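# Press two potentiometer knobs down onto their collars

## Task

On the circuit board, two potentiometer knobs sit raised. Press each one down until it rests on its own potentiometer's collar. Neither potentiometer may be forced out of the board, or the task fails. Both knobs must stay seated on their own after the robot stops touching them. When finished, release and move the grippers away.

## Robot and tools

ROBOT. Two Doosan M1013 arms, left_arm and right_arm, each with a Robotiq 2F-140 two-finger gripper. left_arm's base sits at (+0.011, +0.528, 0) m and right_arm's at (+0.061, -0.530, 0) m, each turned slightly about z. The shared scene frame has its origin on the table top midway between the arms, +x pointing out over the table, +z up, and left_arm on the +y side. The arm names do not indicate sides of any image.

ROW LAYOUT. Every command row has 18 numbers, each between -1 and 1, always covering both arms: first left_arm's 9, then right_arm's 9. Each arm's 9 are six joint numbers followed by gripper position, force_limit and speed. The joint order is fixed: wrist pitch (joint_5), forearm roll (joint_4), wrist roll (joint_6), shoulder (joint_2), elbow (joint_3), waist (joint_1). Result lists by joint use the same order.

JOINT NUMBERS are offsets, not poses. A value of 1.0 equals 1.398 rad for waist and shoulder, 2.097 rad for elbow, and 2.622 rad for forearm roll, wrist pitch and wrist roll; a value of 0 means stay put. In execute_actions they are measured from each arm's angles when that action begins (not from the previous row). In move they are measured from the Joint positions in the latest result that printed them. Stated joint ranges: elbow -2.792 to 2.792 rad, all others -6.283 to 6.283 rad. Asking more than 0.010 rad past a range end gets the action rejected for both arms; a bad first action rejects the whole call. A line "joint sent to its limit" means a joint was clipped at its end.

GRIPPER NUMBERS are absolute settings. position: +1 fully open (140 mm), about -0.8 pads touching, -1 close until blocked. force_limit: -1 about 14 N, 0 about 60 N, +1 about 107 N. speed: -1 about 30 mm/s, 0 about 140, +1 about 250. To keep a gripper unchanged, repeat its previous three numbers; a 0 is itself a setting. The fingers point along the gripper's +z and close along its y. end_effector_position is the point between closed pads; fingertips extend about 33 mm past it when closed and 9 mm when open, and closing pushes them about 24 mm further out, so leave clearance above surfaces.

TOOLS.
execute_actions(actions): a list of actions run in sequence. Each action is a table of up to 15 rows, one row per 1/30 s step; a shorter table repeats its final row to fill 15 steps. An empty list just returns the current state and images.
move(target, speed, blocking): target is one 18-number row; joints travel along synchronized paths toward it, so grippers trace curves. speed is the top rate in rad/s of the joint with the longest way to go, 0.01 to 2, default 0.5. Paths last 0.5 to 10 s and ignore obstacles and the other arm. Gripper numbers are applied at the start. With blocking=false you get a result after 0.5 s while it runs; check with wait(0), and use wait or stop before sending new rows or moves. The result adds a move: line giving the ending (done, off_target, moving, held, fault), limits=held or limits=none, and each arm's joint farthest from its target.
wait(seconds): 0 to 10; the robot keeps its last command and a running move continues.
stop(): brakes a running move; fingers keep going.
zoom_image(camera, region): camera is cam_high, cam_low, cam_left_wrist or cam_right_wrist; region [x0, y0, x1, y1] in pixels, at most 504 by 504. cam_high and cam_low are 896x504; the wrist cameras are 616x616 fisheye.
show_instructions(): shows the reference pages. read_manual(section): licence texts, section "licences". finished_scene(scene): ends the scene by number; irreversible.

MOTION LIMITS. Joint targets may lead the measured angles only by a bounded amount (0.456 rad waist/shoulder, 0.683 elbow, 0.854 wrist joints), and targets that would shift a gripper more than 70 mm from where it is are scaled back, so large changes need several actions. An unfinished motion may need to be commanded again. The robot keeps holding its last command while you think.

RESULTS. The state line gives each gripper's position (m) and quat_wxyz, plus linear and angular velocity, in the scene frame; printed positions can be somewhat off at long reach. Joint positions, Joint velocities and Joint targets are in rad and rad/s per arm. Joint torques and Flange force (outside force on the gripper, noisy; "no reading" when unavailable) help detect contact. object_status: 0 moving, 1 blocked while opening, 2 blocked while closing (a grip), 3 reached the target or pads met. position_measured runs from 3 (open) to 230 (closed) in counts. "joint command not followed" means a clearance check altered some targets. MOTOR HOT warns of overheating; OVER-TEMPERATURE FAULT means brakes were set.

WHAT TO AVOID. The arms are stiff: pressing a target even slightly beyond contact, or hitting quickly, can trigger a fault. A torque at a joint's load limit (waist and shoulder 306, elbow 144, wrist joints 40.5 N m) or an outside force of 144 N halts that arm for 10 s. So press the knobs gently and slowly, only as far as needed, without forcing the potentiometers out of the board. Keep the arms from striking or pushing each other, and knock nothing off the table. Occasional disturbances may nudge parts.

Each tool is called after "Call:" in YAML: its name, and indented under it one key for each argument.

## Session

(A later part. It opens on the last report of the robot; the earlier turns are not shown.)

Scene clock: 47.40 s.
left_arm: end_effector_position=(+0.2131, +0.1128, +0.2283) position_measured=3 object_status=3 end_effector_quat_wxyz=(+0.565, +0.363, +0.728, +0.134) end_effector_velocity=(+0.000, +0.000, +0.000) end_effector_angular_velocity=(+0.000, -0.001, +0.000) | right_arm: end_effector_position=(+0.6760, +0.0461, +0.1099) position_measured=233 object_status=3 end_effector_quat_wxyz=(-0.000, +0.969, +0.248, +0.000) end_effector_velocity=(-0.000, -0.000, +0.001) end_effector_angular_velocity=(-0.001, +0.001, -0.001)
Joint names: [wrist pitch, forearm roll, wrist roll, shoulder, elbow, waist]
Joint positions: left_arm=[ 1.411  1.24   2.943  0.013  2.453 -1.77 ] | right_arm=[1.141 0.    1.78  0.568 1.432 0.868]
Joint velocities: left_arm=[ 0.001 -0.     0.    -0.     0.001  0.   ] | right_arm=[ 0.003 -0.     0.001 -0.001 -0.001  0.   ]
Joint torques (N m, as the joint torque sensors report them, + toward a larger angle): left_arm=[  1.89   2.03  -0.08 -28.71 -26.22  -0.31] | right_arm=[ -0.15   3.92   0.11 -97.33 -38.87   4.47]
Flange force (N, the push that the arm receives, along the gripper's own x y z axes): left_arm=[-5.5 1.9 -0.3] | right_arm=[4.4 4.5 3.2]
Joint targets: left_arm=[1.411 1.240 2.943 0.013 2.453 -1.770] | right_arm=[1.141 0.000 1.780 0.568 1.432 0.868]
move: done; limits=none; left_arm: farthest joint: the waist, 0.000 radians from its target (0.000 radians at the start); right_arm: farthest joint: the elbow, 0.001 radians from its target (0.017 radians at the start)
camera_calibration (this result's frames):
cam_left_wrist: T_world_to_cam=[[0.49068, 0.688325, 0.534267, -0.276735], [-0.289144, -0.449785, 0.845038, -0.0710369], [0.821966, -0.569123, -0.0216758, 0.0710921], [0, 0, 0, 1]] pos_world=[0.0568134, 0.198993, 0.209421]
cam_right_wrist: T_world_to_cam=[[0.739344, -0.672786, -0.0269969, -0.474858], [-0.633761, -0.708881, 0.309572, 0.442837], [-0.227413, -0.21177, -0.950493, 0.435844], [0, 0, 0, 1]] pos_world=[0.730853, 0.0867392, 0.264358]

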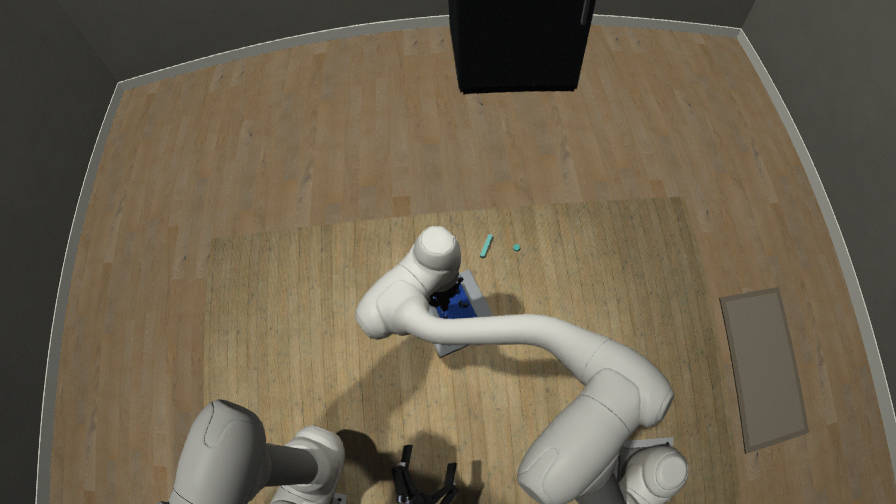

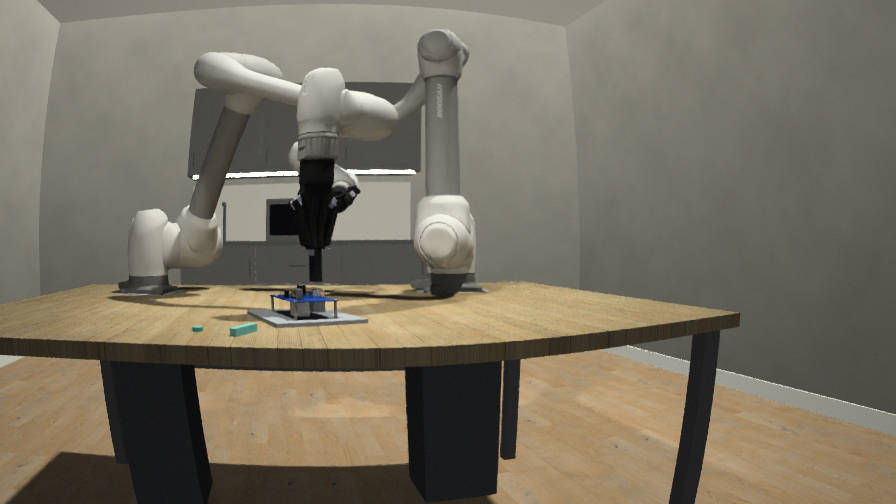

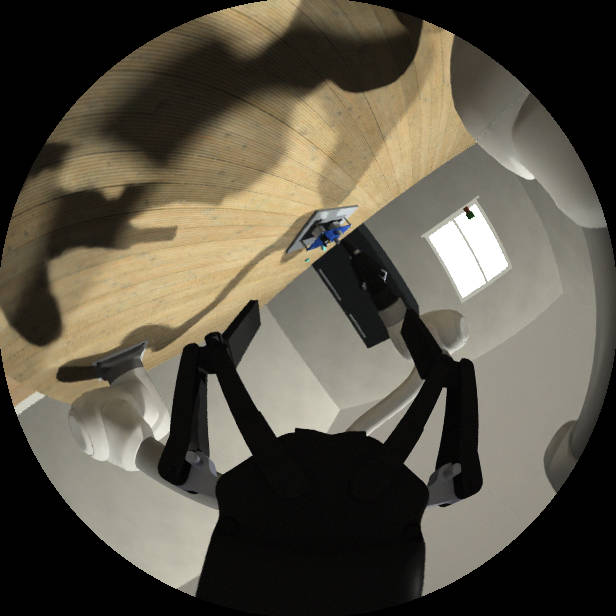

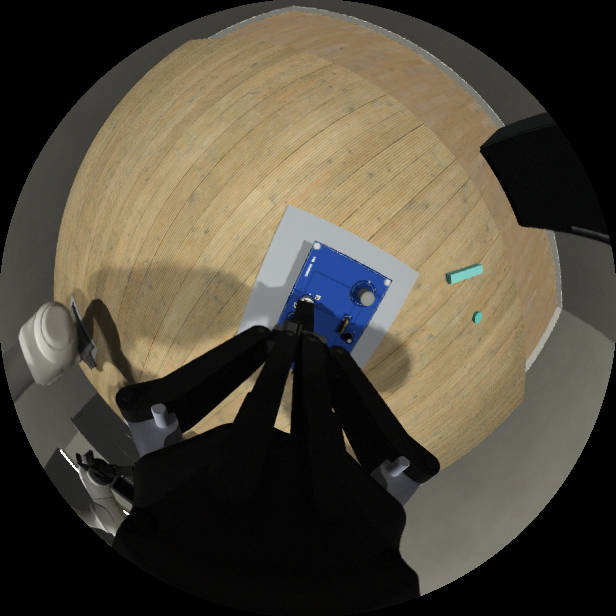

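Call:
move:
  target: [0,0,0,0,0,0,1,0,0,0.058,0,0,-0.0489,-0.0399,-0.25,-1,0,1]
  speed: 0.4

Call:
zoom_image:
  camera: "cam_low"
  region: [270,276,340,310]

Call:
zoom_image:
  camera: "cam_high"
  region: [400,250,520,370]

Scene clock: 49.17 s.
left_arm: end_effector_position=(+0.2131, +0.1128, +0.2283) position_measured=3 object_status=3 end_effector_quat_wxyz=(+0.565, +0.363, +0.728, +0.134) end_effector_velocity=(-0.000, -0.000, +0.000) end_effector_angular_velocity=(-0.001, +0.001, +0.000) | right_arm: end_effector_position=(+0.8293, -0.2018, +0.2110) position_measured=233 object_status=3 end_effector_quat_wxyz=(-0.000, +0.997, +0.076, +0.000) end_effector_velocity=(+0.001, -0.002, +0.001) end_effector_angular_velocity=(-0.000, -0.000, -0.001)
Joint names: [wrist pitch, forearm roll, wrist roll, shoulder, elbow, waist]
Joint positions: left_arm=[ 1.411  1.24   2.943  0.013  2.453 -1.77 ] | right_arm=[1.293 0.    1.78  0.5   1.348 0.519]
Joint velocities: left_arm=[ 0.    -0.     0.    -0.    -0.001  0.   ] | right_arm=[ 0.001 -0.001 -0.001 -0.    -0.    -0.002]
Joint torques (N m, as the joint torque sensors report them, + toward a larger angle): left_arm=[  1.76   1.93   0.24 -29.44 -26.26  -0.92] | right_arm=[ -0.69   4.18  -0.26 -93.91 -39.34   3.86]
Flange force (N, the push that the arm receives, along the gripper's own x y z axes): left_arm=[-5.3 -0.2 1.8] | right_arm=[9.7 1.7 0.1]
Joint targets: left_arm=[1.411 1.240 2.943 0.013 2.453 -1.770] | right_arm=[1.293 0.000 1.780 0.500 1.348 0.519]
move: done; limits=none; left_arm: farthest joint: the waist, 0.000 radians from its target (0.000 radians at the start); right_arm: farthest joint: the waist, 0.000 radians from its target (0.350 radians at the start)
camera_calibration (this result's frames):
cam_left_wrist: T_world_to_cam=[[0.49068, 0.688325, 0.534267, -0.276736], [-0.289144, -0.449785, 0.845038, -0.0710369], [0.821966, -0.569123, -0.0216757, 0.071092], [0, 0, 0, 1]] pos_world=[0.0568135, 0.198993, 0.209421]
cam_right_wrist: T_world_to_cam=[[0.464445, -0.88519, -0.027013, -0.567158], [-0.838085, -0.449177, 0.309601, 0.554765], [-0.286189, -0.121153, -0.950483, 0.581397], [0, 0, 0, 1]] pos_world=[0.894744, -0.182417, 0.365531]

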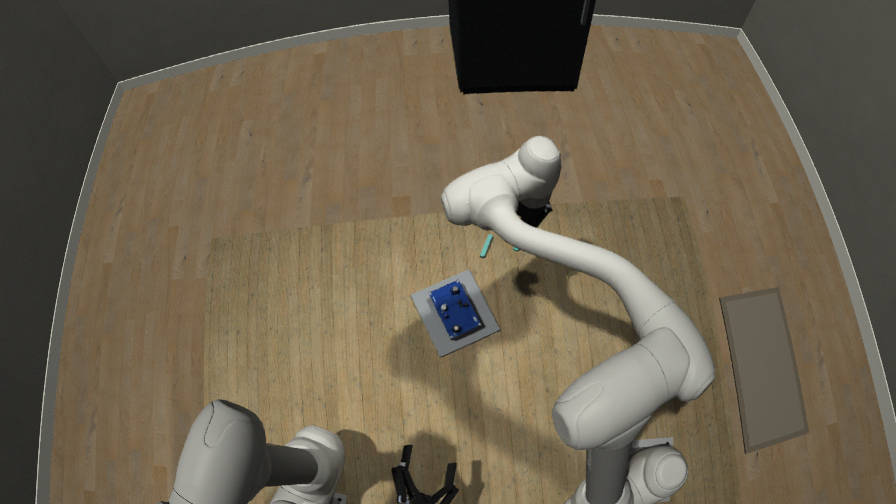

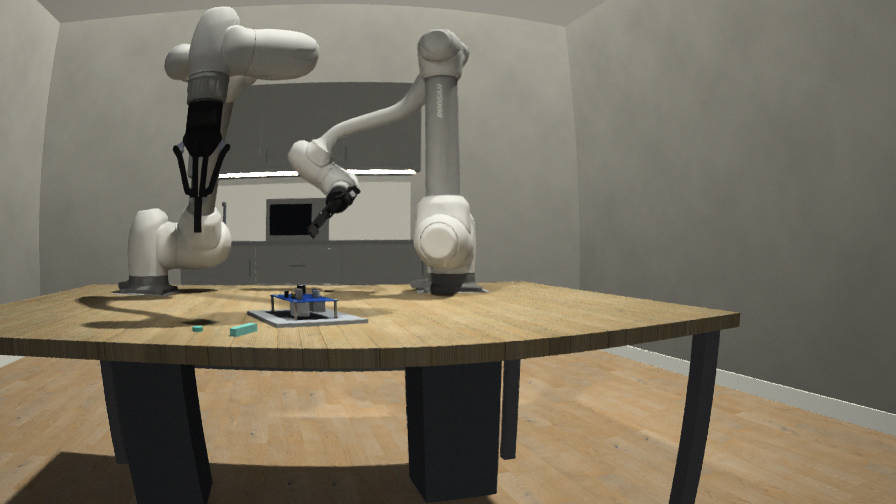

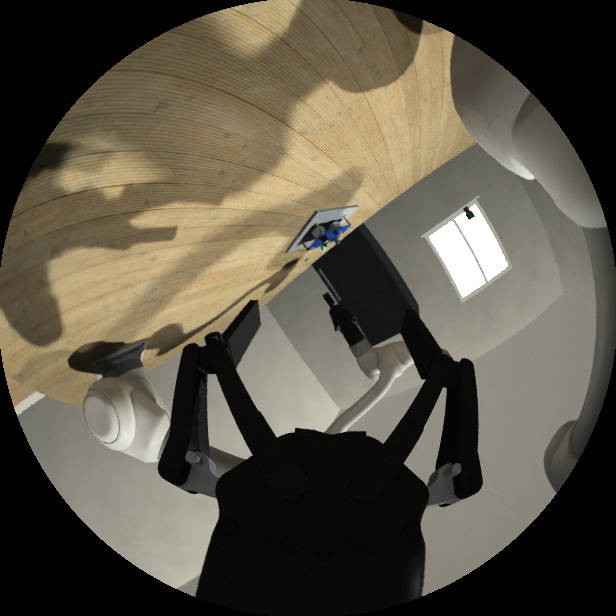

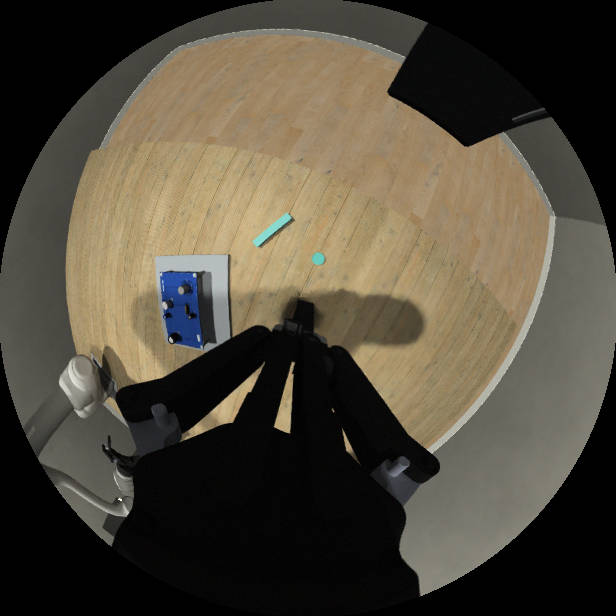

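Region (270, 276, 340, 310) of cam_low's 896x504 image, scaled by 7.200, with more detail than that image has; it fills the top 245 rows of this view, and the rest is white.

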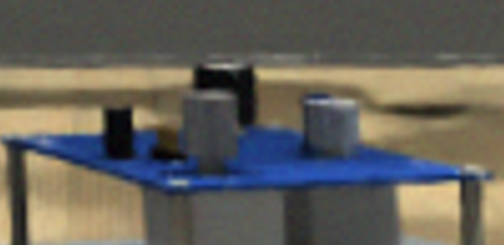

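Region (400, 250, 520, 370) of cam_high's 896x504 image, scaled by 4.200, with more detail than that image has.

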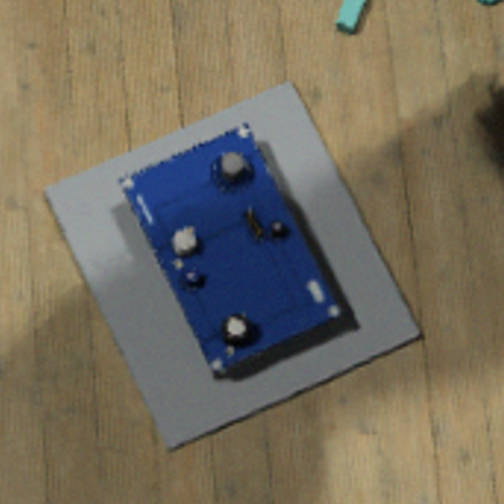

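Call:
zoom_image:
  camera: "cam_low"
  region: [292,284,326,304]

Region (292, 284, 326, 304) of cam_low's 896x504 image, scaled by 14.824, with more detail than that image has; it fills the top 296 rows of this view, and the rest is white.

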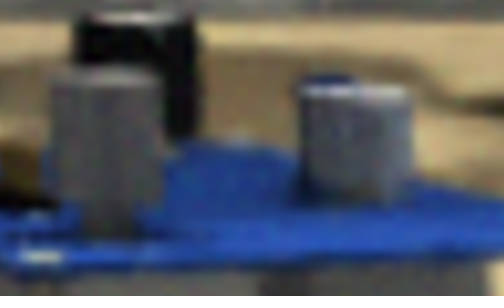

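Call:
finished_scene:
  scene: 2

The scene is finished: the task was done.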